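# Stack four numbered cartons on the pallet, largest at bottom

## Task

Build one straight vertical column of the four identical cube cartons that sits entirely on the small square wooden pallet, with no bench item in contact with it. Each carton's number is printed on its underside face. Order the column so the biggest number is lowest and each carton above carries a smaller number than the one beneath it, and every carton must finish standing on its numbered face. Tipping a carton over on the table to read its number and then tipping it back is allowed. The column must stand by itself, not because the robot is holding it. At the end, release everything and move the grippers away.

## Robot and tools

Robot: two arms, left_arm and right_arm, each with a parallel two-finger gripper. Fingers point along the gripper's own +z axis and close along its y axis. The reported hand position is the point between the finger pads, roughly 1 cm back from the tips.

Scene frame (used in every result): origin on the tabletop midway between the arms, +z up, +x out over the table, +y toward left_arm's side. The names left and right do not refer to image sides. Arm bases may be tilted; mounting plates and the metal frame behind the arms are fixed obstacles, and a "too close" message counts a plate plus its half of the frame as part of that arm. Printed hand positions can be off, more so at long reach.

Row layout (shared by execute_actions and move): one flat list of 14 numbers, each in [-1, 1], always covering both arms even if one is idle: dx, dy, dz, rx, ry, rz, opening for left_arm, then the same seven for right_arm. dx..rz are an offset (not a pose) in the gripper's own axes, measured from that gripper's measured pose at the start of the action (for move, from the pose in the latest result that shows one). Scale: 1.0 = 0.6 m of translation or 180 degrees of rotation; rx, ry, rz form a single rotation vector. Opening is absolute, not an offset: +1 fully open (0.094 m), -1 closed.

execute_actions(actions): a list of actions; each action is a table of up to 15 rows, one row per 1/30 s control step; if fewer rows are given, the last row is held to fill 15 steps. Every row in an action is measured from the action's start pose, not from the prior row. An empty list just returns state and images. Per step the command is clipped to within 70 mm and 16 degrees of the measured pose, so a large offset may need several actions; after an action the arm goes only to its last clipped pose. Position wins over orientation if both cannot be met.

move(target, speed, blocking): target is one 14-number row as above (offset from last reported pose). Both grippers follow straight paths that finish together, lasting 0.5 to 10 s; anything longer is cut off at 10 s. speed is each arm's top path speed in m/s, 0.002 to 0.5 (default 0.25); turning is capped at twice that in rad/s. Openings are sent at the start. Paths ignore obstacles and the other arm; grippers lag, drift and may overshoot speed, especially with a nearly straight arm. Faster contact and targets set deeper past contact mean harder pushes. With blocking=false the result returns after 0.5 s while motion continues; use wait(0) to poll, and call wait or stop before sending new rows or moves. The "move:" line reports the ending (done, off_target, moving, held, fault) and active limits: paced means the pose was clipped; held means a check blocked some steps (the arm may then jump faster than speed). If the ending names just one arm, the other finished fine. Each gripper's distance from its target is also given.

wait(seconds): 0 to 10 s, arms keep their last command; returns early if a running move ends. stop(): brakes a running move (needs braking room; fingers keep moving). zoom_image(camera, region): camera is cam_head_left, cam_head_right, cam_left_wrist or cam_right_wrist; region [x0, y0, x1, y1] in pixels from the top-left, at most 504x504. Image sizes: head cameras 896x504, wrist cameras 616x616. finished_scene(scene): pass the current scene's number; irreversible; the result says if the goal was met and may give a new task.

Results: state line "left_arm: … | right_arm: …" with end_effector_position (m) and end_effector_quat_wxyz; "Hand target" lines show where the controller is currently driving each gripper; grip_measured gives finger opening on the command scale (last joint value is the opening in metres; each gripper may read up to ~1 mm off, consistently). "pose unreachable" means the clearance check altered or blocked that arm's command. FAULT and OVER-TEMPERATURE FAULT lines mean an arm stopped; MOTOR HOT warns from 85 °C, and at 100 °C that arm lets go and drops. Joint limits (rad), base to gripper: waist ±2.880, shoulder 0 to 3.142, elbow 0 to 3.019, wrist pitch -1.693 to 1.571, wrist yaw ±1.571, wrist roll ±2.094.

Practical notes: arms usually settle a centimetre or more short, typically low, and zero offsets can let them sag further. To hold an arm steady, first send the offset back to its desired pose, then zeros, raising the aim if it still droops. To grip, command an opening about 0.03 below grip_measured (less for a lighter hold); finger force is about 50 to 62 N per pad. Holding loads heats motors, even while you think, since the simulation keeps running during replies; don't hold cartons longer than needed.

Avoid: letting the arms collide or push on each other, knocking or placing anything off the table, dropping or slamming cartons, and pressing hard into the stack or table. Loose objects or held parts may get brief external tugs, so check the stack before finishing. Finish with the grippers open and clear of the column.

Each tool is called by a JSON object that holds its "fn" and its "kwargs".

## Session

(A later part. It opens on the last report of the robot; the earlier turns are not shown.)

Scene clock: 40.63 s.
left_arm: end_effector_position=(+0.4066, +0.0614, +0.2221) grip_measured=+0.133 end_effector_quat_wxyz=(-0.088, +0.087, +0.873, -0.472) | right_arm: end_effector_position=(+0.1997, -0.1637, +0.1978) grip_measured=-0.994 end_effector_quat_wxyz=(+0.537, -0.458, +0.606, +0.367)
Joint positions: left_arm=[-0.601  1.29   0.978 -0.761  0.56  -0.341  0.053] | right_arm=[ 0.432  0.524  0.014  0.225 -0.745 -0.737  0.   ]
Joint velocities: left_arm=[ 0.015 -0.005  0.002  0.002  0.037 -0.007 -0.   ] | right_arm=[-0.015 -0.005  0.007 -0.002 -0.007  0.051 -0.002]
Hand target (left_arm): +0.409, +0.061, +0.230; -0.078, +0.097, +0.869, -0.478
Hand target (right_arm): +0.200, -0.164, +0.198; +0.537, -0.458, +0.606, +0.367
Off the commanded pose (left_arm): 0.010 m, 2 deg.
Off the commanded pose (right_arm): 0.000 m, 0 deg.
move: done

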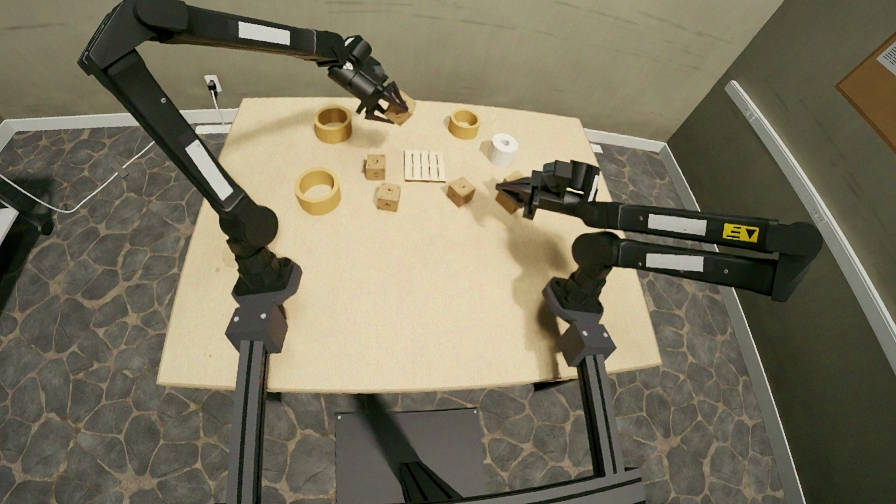

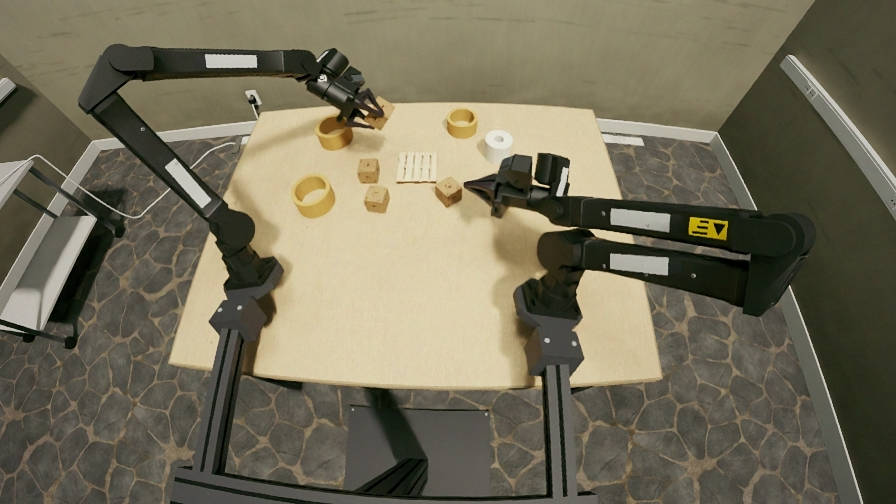

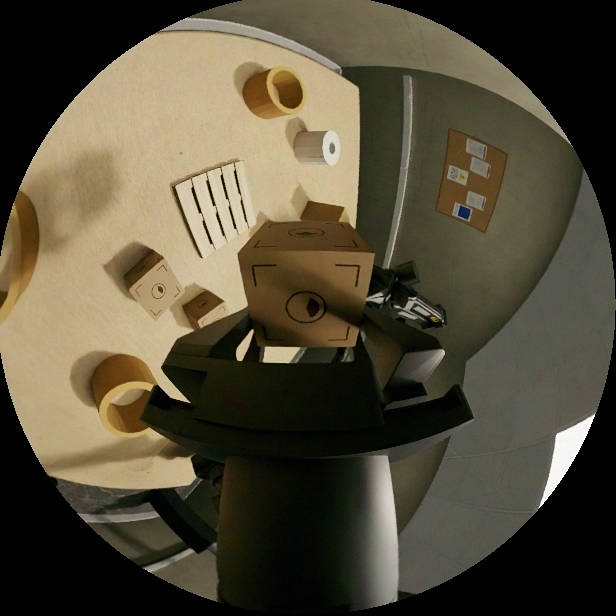

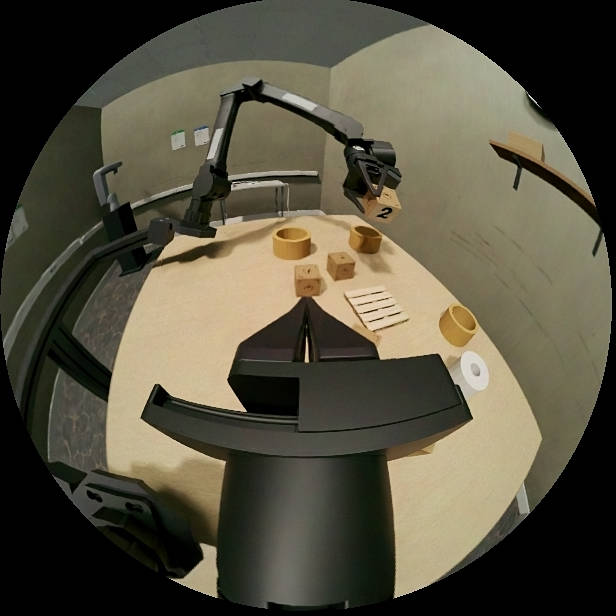

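{"fn": "move", "kwargs": {"target": [-0.15,0.258,0.058,-0.309,-0.064,-0.055,0.09,0,0,0,0,0,0,-1], "speed": 0.4}}

{"fn": "move", "kwargs": {"target": [-0.012,-0.01,0.045,0,0,0,0.09,0,0,0,0,0,0,-1], "speed": 0.06}}

Scene clock: 42.70 s.
left_arm: end_effector_position=(+0.4854, +0.1066, +0.0575) grip_measured=+0.133 end_effector_quat_wxyz=(-0.002, +0.006, +1.000, -0.001) | right_arm: end_effector_position=(+0.1997, -0.1637, +0.1978) grip_measured=-0.994 end_effector_quat_wxyz=(+0.537, -0.458, +0.606, +0.367)
Joint positions: left_arm=[-0.646  1.675  1.196 -0.85  -0.423 -0.558  0.053] | right_arm=[ 0.432  0.524  0.014  0.225 -0.745 -0.737  0.   ]
Joint velocities: left_arm=[-0.015 -0.005  0.007 -0.007  0.022  0.022 -0.001] | right_arm=[-0.015 -0.005 -0.002  0.012 -0.037  0.007  0.001]
Hand target (left_arm): +0.497, +0.096, +0.068; +0.009, -0.000, +1.000, -0.008
Hand target (right_arm): +0.200, -0.164, +0.198; +0.537, -0.458, +0.606, +0.367
Off the commanded pose (left_arm): 0.018 m, 2 deg.
Off the commanded pose (right_arm): 0.000 m, 0 deg.
move: off_target (left_arm)

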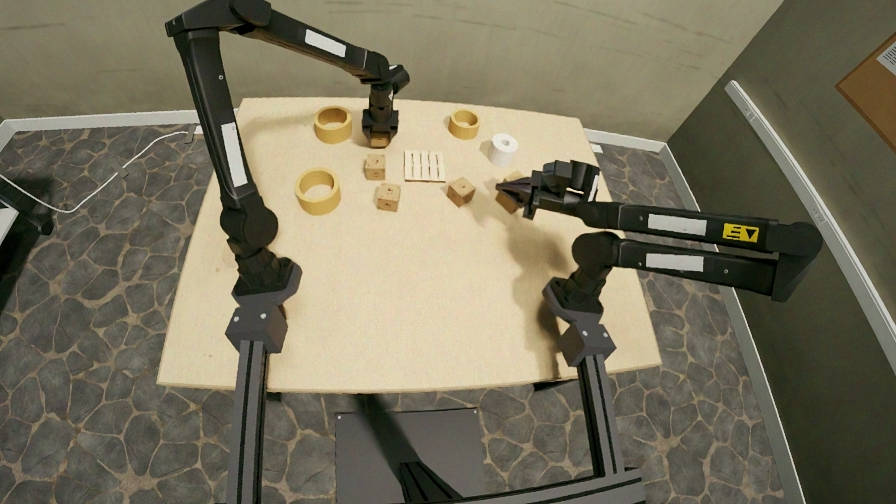

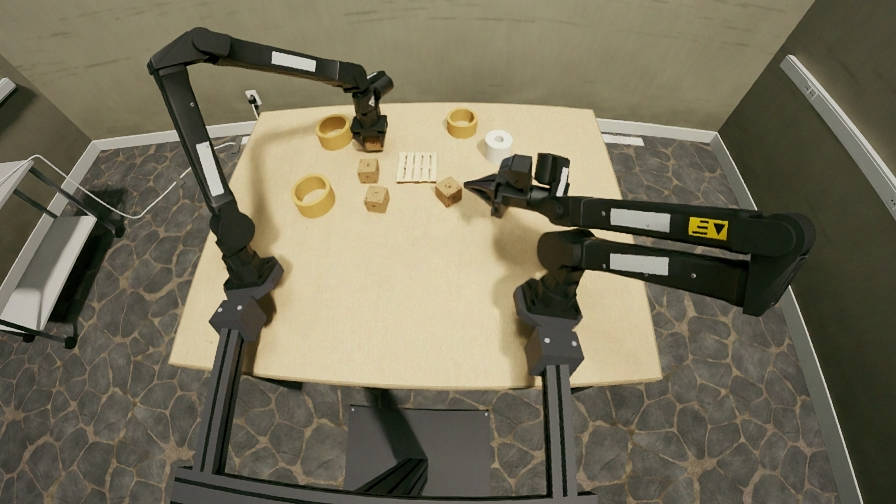

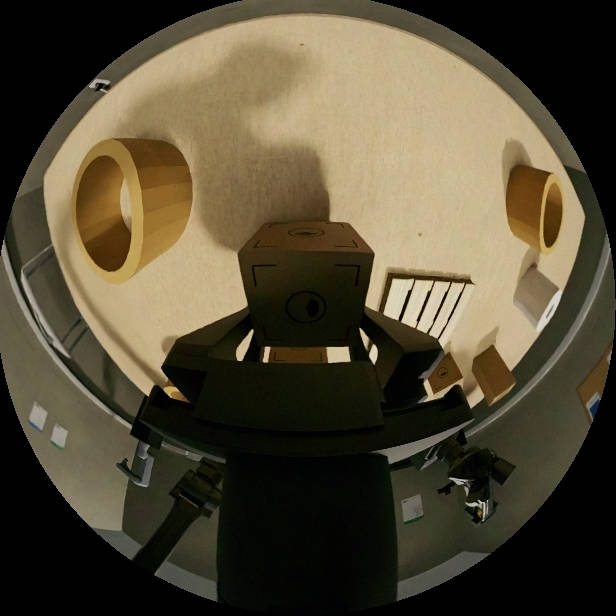

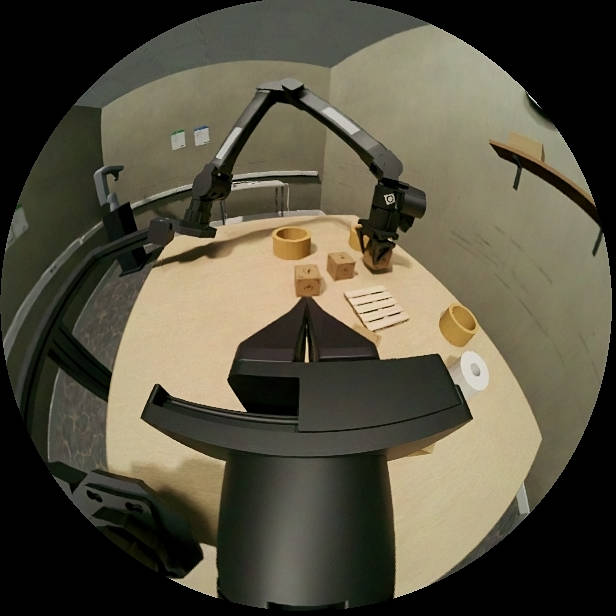

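Scene clock: 43.57 s.
left_arm: end_effector_position=(+0.4833, +0.1030, +0.0318) grip_measured=+0.133 end_effector_quat_wxyz=(-0.008, +0.006, +1.000, +0.003) | right_arm: end_effector_position=(+0.1997, -0.1637, +0.1978) grip_measured=-0.994 end_effector_quat_wxyz=(+0.537, -0.458, +0.606, +0.367)
Joint positions: left_arm=[-0.633  1.727  1.195 -0.808 -0.421 -0.549  0.053] | right_arm=[ 0.432  0.524  0.014  0.225 -0.745 -0.737  0.   ]
Joint velocities: left_arm=[ 0.005 -0.005  0.017 -0.007 -0.022 -0.037  0.   ] | right_arm=[-0.015  0.005  0.017 -0.012 -0.007  0.037  0.   ]
Hand target (left_arm): +0.492, +0.100, +0.031; -0.002, +0.006, +1.000, -0.001
Hand target (right_arm): +0.200, -0.164, +0.198; +0.537, -0.458, +0.606, +0.367
Off the commanded pose (left_arm): 0.010 m, 1 deg.
Off the commanded pose (right_arm): 0.000 m, 0 deg.
move: done

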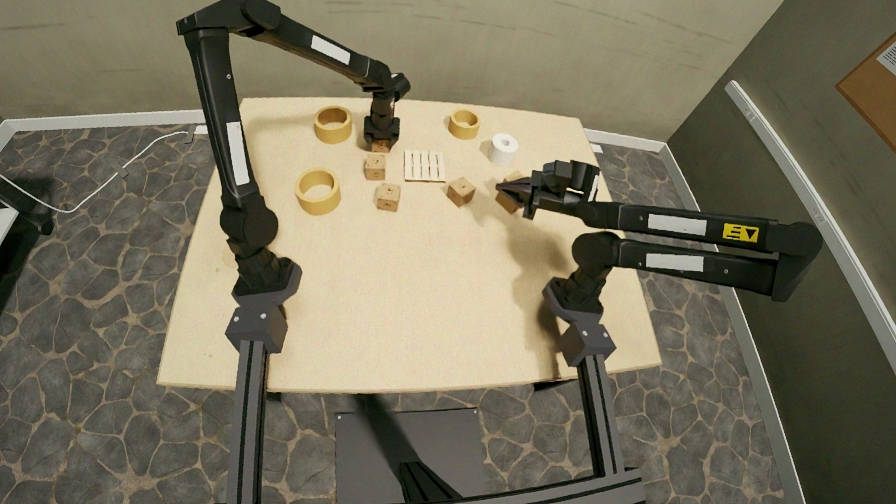

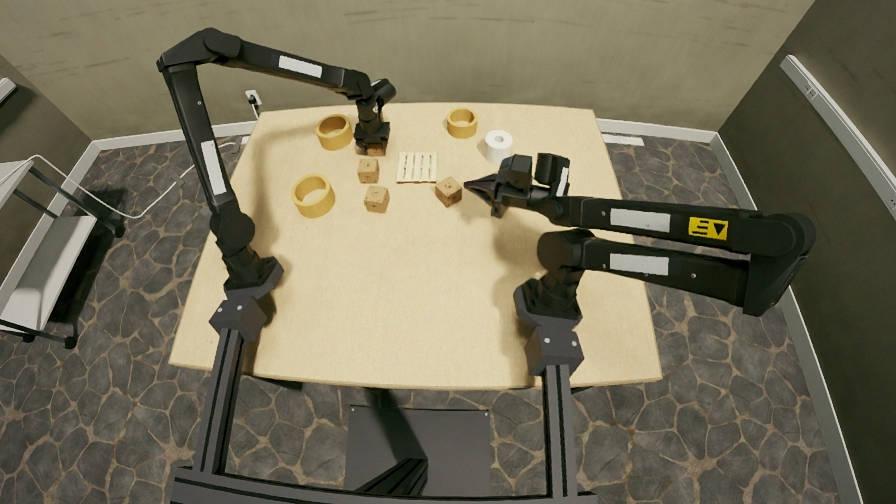

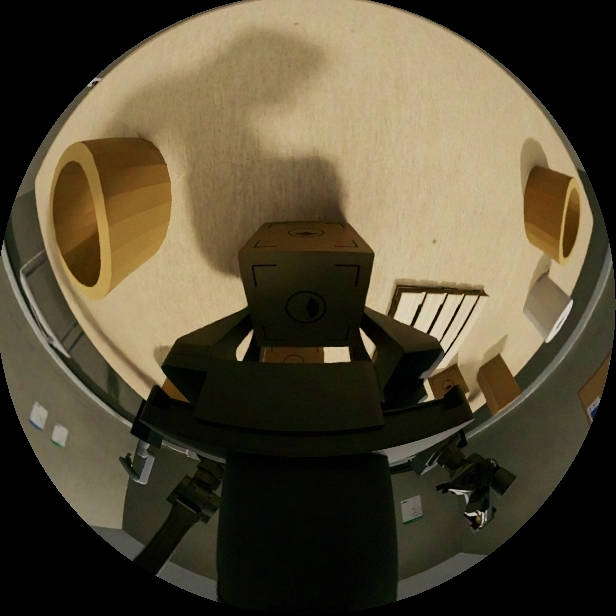

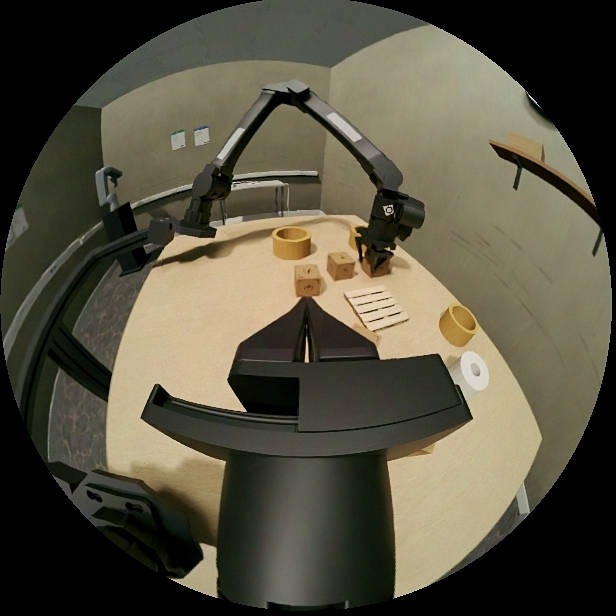

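{"fn": "move", "kwargs": {"target": [0,0,0,0,0,0,1,0,-0.12,-0.04,0,0,0,-1]}}

{"fn": "move", "kwargs": {"target": [-0.01,-0.01,-0.14,0,0,0,1,0,-0.08,-0.1,0,0,0,-1]}}

{"fn": "move", "kwargs": {"target": [0.28,-0.38,-0.02,0.01,-0.01,-0.2,1,0,0,0,0,0,0,-1]}}

Scene clock: 44.70 s.
left_arm: end_effector_position=(+0.4831, +0.1031, +0.0317) grip_measured=+1.000 end_effector_quat_wxyz=(-0.008, +0.007, +1.000, +0.003) | right_arm: end_effector_position=(+0.2492, -0.2074, +0.2011) grip_measured=-0.994 end_effector_quat_wxyz=(+0.533, -0.449, +0.611, +0.376)
Joint positions: left_arm=[-0.633  1.727  1.195 -0.808 -0.421 -0.549  0.094] | right_arm=[ 0.107  0.638  0.158  0.055 -1.054 -0.887  0.   ]
Joint velocities: left_arm=[-0.015 -0.005 -0.007 -0.007 -0.007 -0.037  0.   ] | right_arm=[-0.015 -0.005 -0.027 -0.002  0.022 -0.051  0.001]
Hand target (left_arm): +0.483, +0.103, +0.032; -0.008, +0.006, +1.000, +0.003
Hand target (right_arm): +0.260, -0.209, +0.207; +0.539, -0.455, +0.606, +0.369
Off the commanded pose (left_arm): 0.000 m, 0 deg.
Off the commanded pose (right_arm): 0.012 m, 2 deg.
move: off_target (right_arm)

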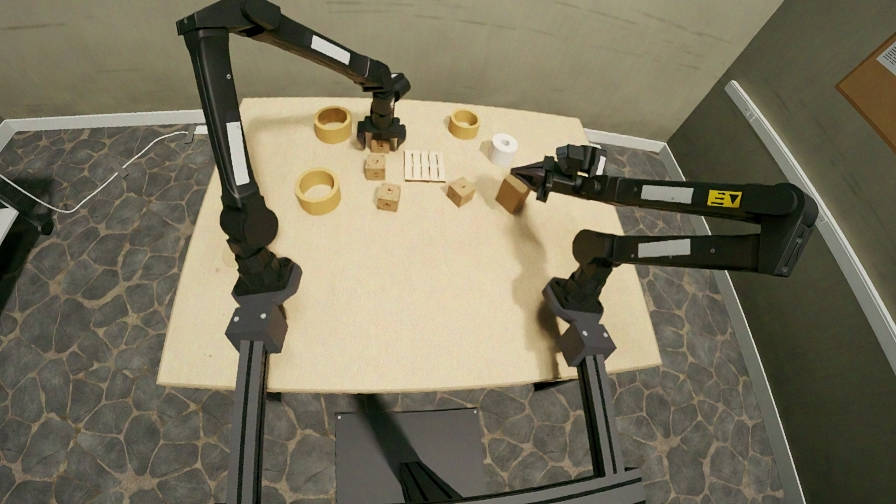

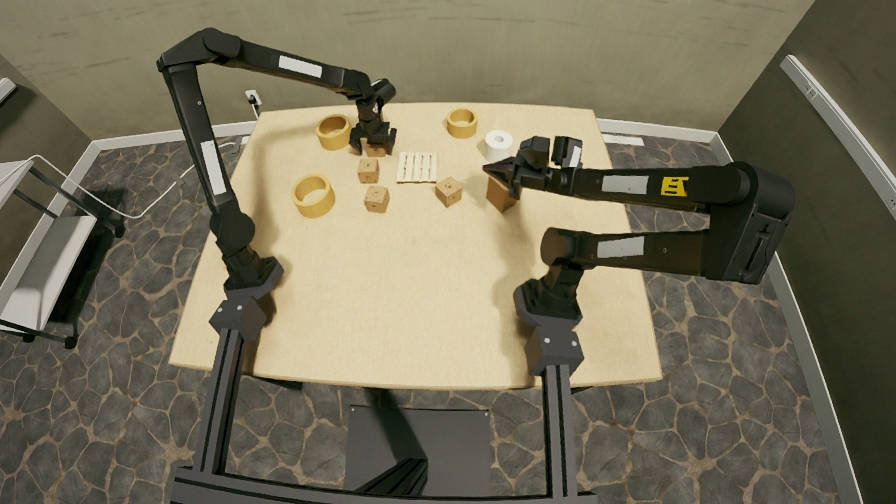

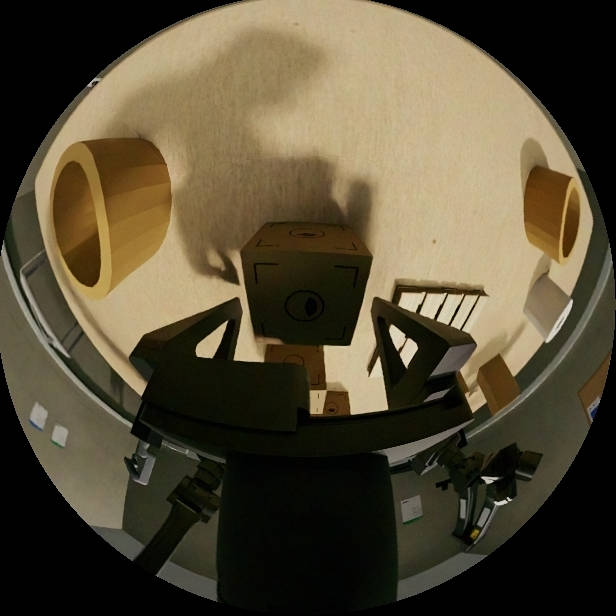

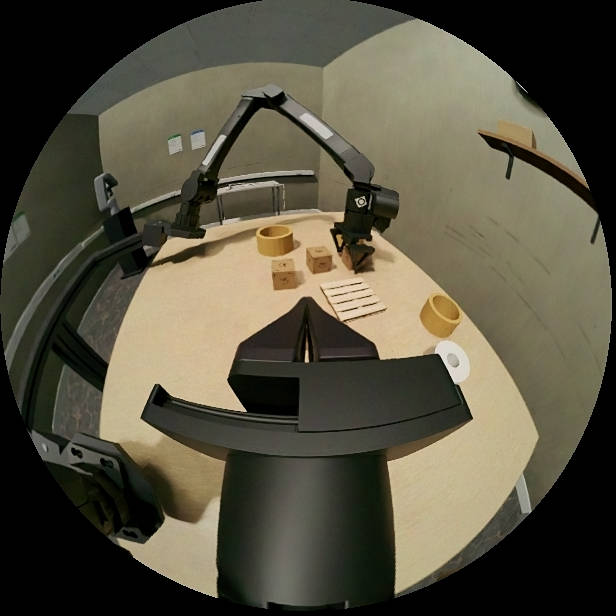

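Scene clock: 45.57 s.
left_arm: end_effector_position=(+0.4810, +0.0993, +0.1068) grip_measured=+1.000 end_effector_quat_wxyz=(-0.015, +0.017, +1.000, +0.007) | right_arm: end_effector_position=(+0.2481, -0.2436, +0.1998) grip_measured=-0.994 end_effector_quat_wxyz=(+0.525, -0.412, +0.626, +0.403)
Joint positions: left_arm=[-0.705  1.632  1.261 -1.021 -0.435 -0.615  0.094] | right_arm=[-0.118  0.64   0.199 -0.183 -1.265 -1.019  0.   ]
Joint velocities: left_arm=[ 0.005 -0.005 -0.007 -0.007 -0.007 -0.11   0.   ] | right_arm=[ 0.015 -0.005 -0.002 -0.012 -0.022  0.037 -0.   ]
Hand target (left_arm): +0.490, +0.097, +0.116; -0.007, +0.007, +1.000, +0.003
Hand target (right_arm): +0.246, -0.241, +0.200; +0.525, -0.413, +0.624, +0.406
Off the commanded pose (left_arm): 0.013 m, 2 deg.
Off the commanded pose (right_arm): 0.046 m, 6 deg.
move: held (right_arm), off_target (left_arm); limits=held; held on 15 of 26 steps (right_arm), including the last (right_arm)
pose unreachable (right arm): on one or more control steps of this call, first in action 0 (counted from 0), this arm could not follow its commanded pose, so it was not sent that pose on those steps. On the call's last step it was still not sent that pose. It may still have moved: this result reports where it is.
cause: the commanded pose would bring two parts of the arm too close to each other (its wrist (the part past joint 4) and its wrist camera, with joints 5 (wrist yaw) and 6 (wrist roll) between them).

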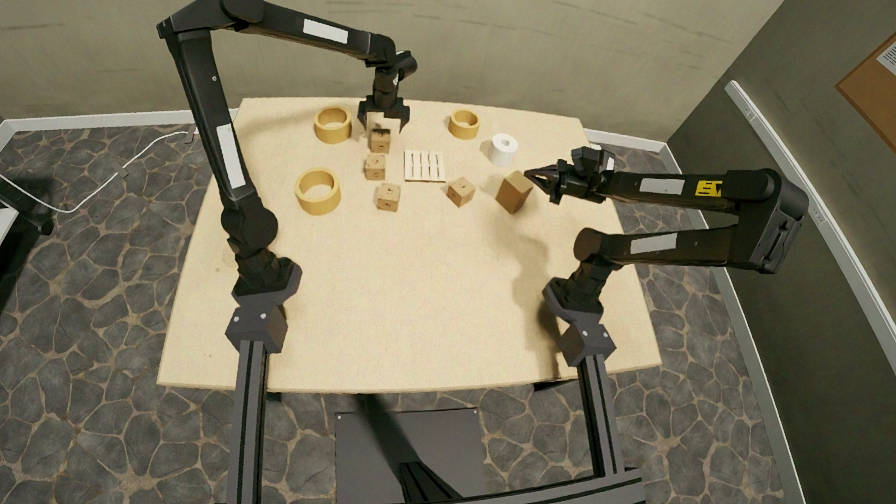

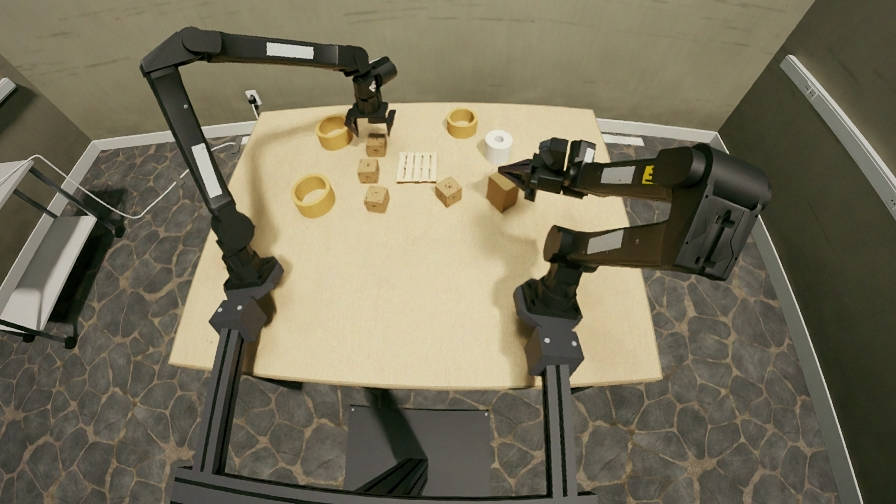

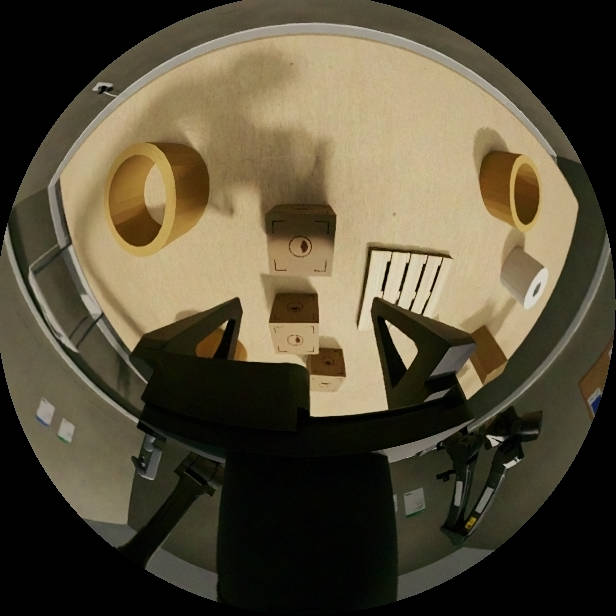

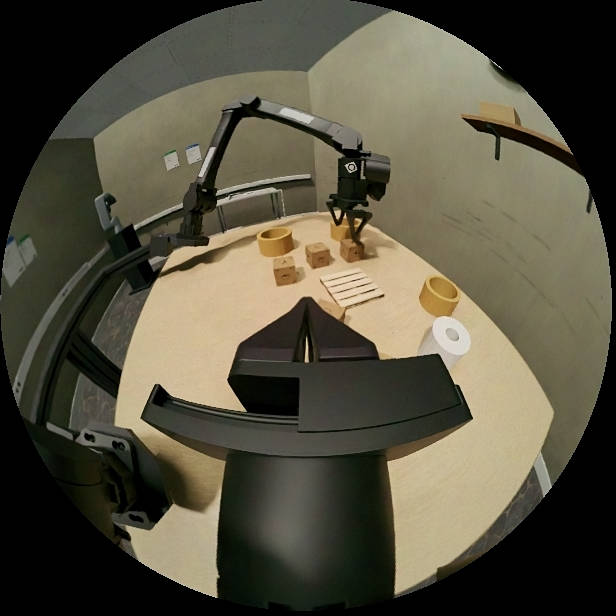

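Scene clock: 47.50 s.
left_arm: end_effector_position=(+0.2978, -0.1139, +0.1167) grip_measured=+1.000 end_effector_quat_wxyz=(+0.004, -0.281, +0.960, +0.002) | right_arm: end_effector_position=(+0.2481, -0.2436, +0.1998) grip_measured=-0.994 end_effector_quat_wxyz=(+0.525, -0.412, +0.626, +0.403)
Joint positions: left_arm=[-1.202  1.95   1.385 -1.046 -0.494 -1.759  0.094] | right_arm=[-0.118  0.64   0.199 -0.183 -1.265 -1.019  0.   ]
Joint velocities: left_arm=[-0.005 -0.015  0.007  0.002 -0.007 -0.066  0.   ] | right_arm=[-0.005  0.005 -0.017 -0.002 -0.051  0.007  0.   ]
Hand target (left_arm): +0.307, -0.123, +0.121; +0.006, -0.293, +0.956, -0.004
Hand target (right_arm): +0.248, -0.244, +0.200; +0.525, -0.412, +0.626, +0.403
Off the commanded pose (left_arm): 0.013 m, 2 deg.
Off the commanded pose (right_arm): 0.000 m, 0 deg.
move: off_target (left_arm)

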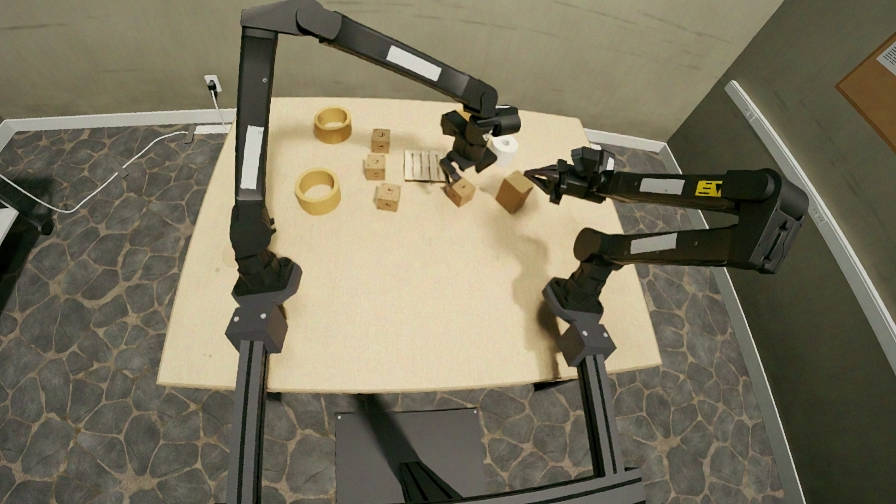

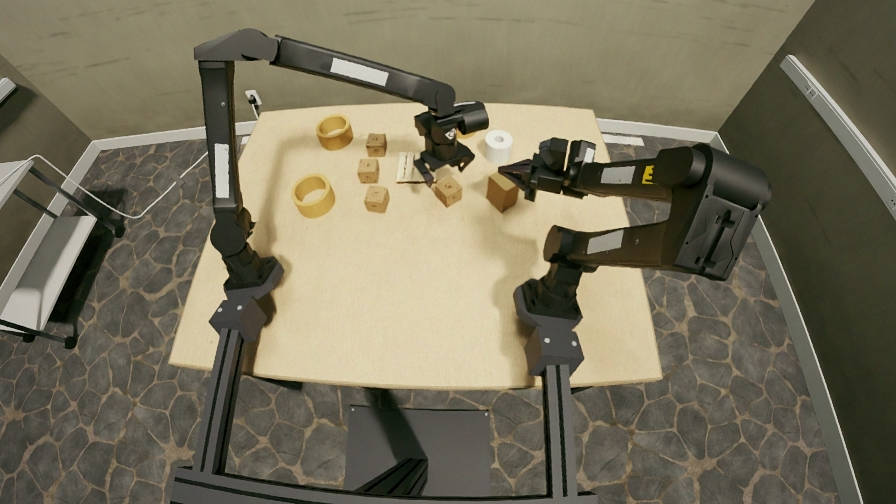

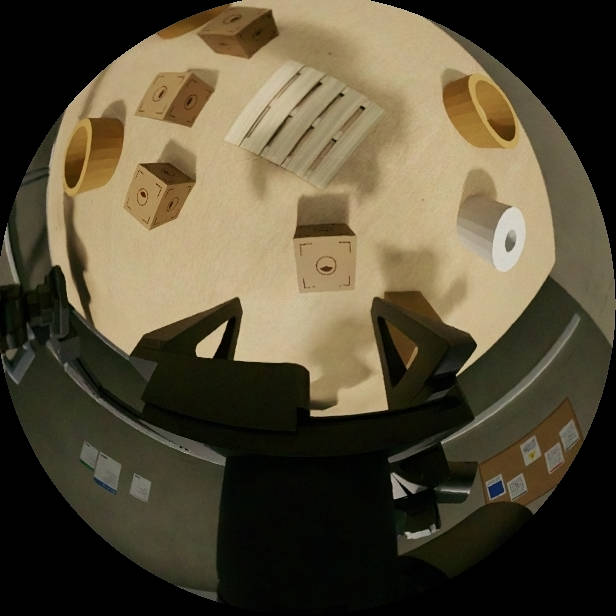

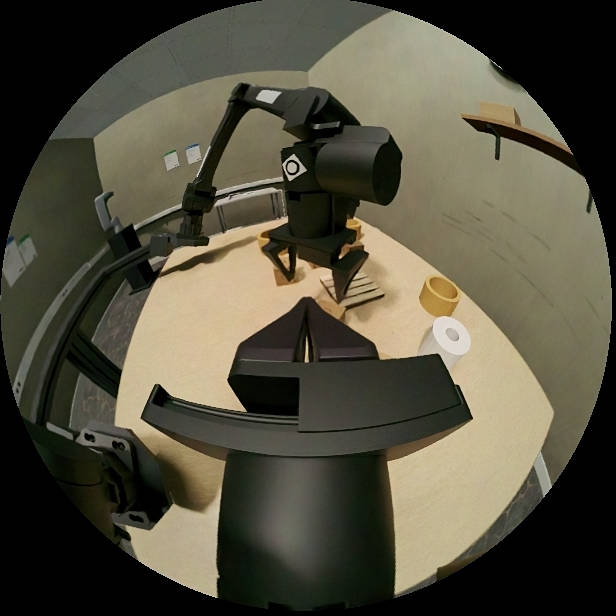

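{"fn": "move", "kwargs": {"target": [0.015,-0.048,0.06,0,0,-0.015,1,0,0,0,0,0,0,-1], "speed": 0.1}}

Scene clock: 48.67 s.
left_arm: end_effector_position=(+0.2942, -0.1311, +0.0780) grip_measured=+1.000 end_effector_quat_wxyz=(+0.002, -0.287, +0.958, +0.014) | right_arm: end_effector_position=(+0.2481, -0.2436, +0.1998) grip_measured=-0.994 end_effector_quat_wxyz=(+0.525, -0.412, +0.626, +0.403)
Joint positions: left_arm=[-1.185  2.049  1.427 -1.009 -0.494 -1.766  0.094] | right_arm=[-0.118  0.64   0.199 -0.183 -1.265 -1.019  0.   ]
Joint velocities: left_arm=[-0.005 -0.015 -0.002 -0.002  0.007 -0.007  0.   ] | right_arm=[ 0.015  0.005 -0.017 -0.017 -0.037  0.037 -0.   ]
Hand target (left_arm): +0.306, -0.142, +0.081; +0.004, -0.304, +0.953, +0.002
Hand target (right_arm): +0.248, -0.244, +0.200; +0.525, -0.412, +0.626, +0.403
Off the commanded pose (left_arm): 0.017 m, 2 deg.
Off the commanded pose (right_arm): 0.000 m, 0 deg.
move: off_target (left_arm)

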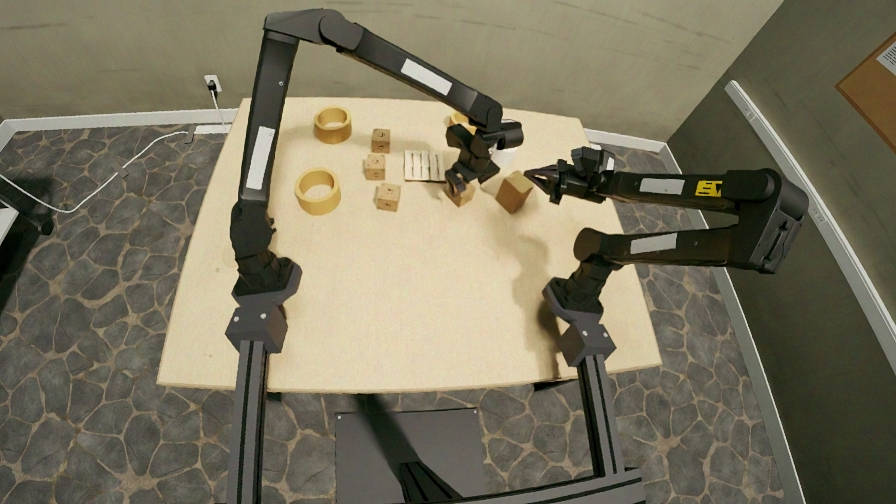

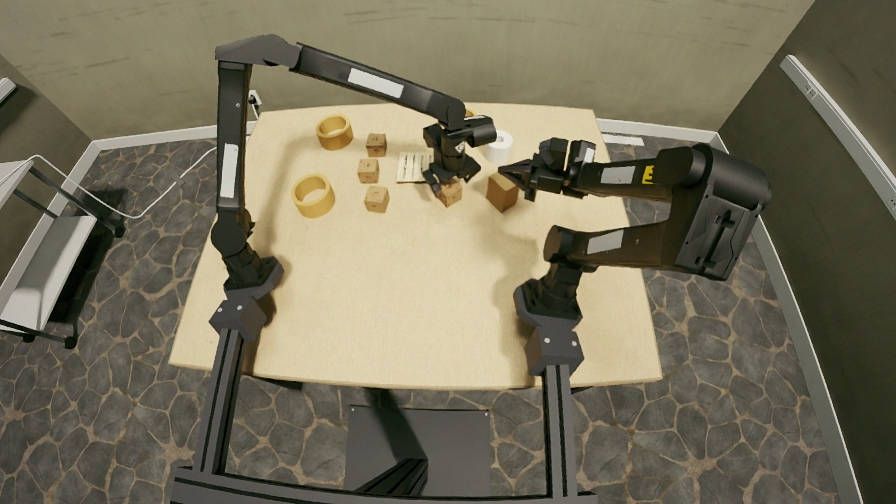

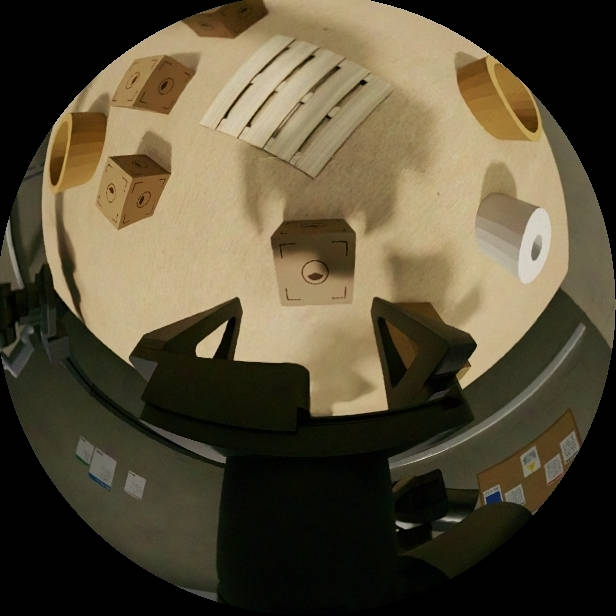

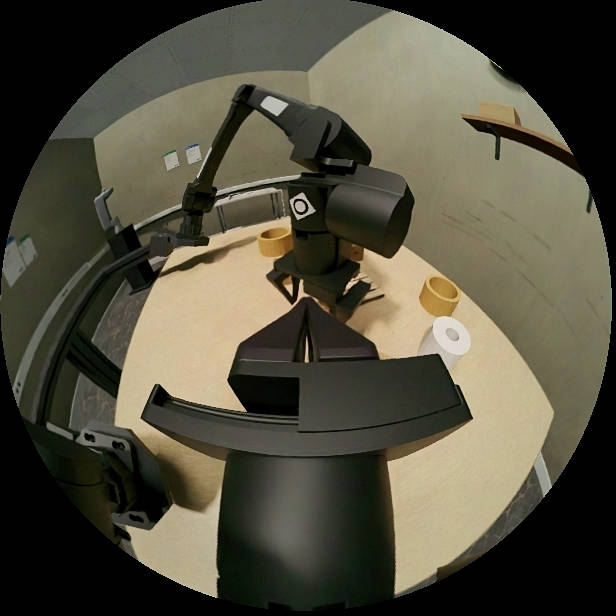

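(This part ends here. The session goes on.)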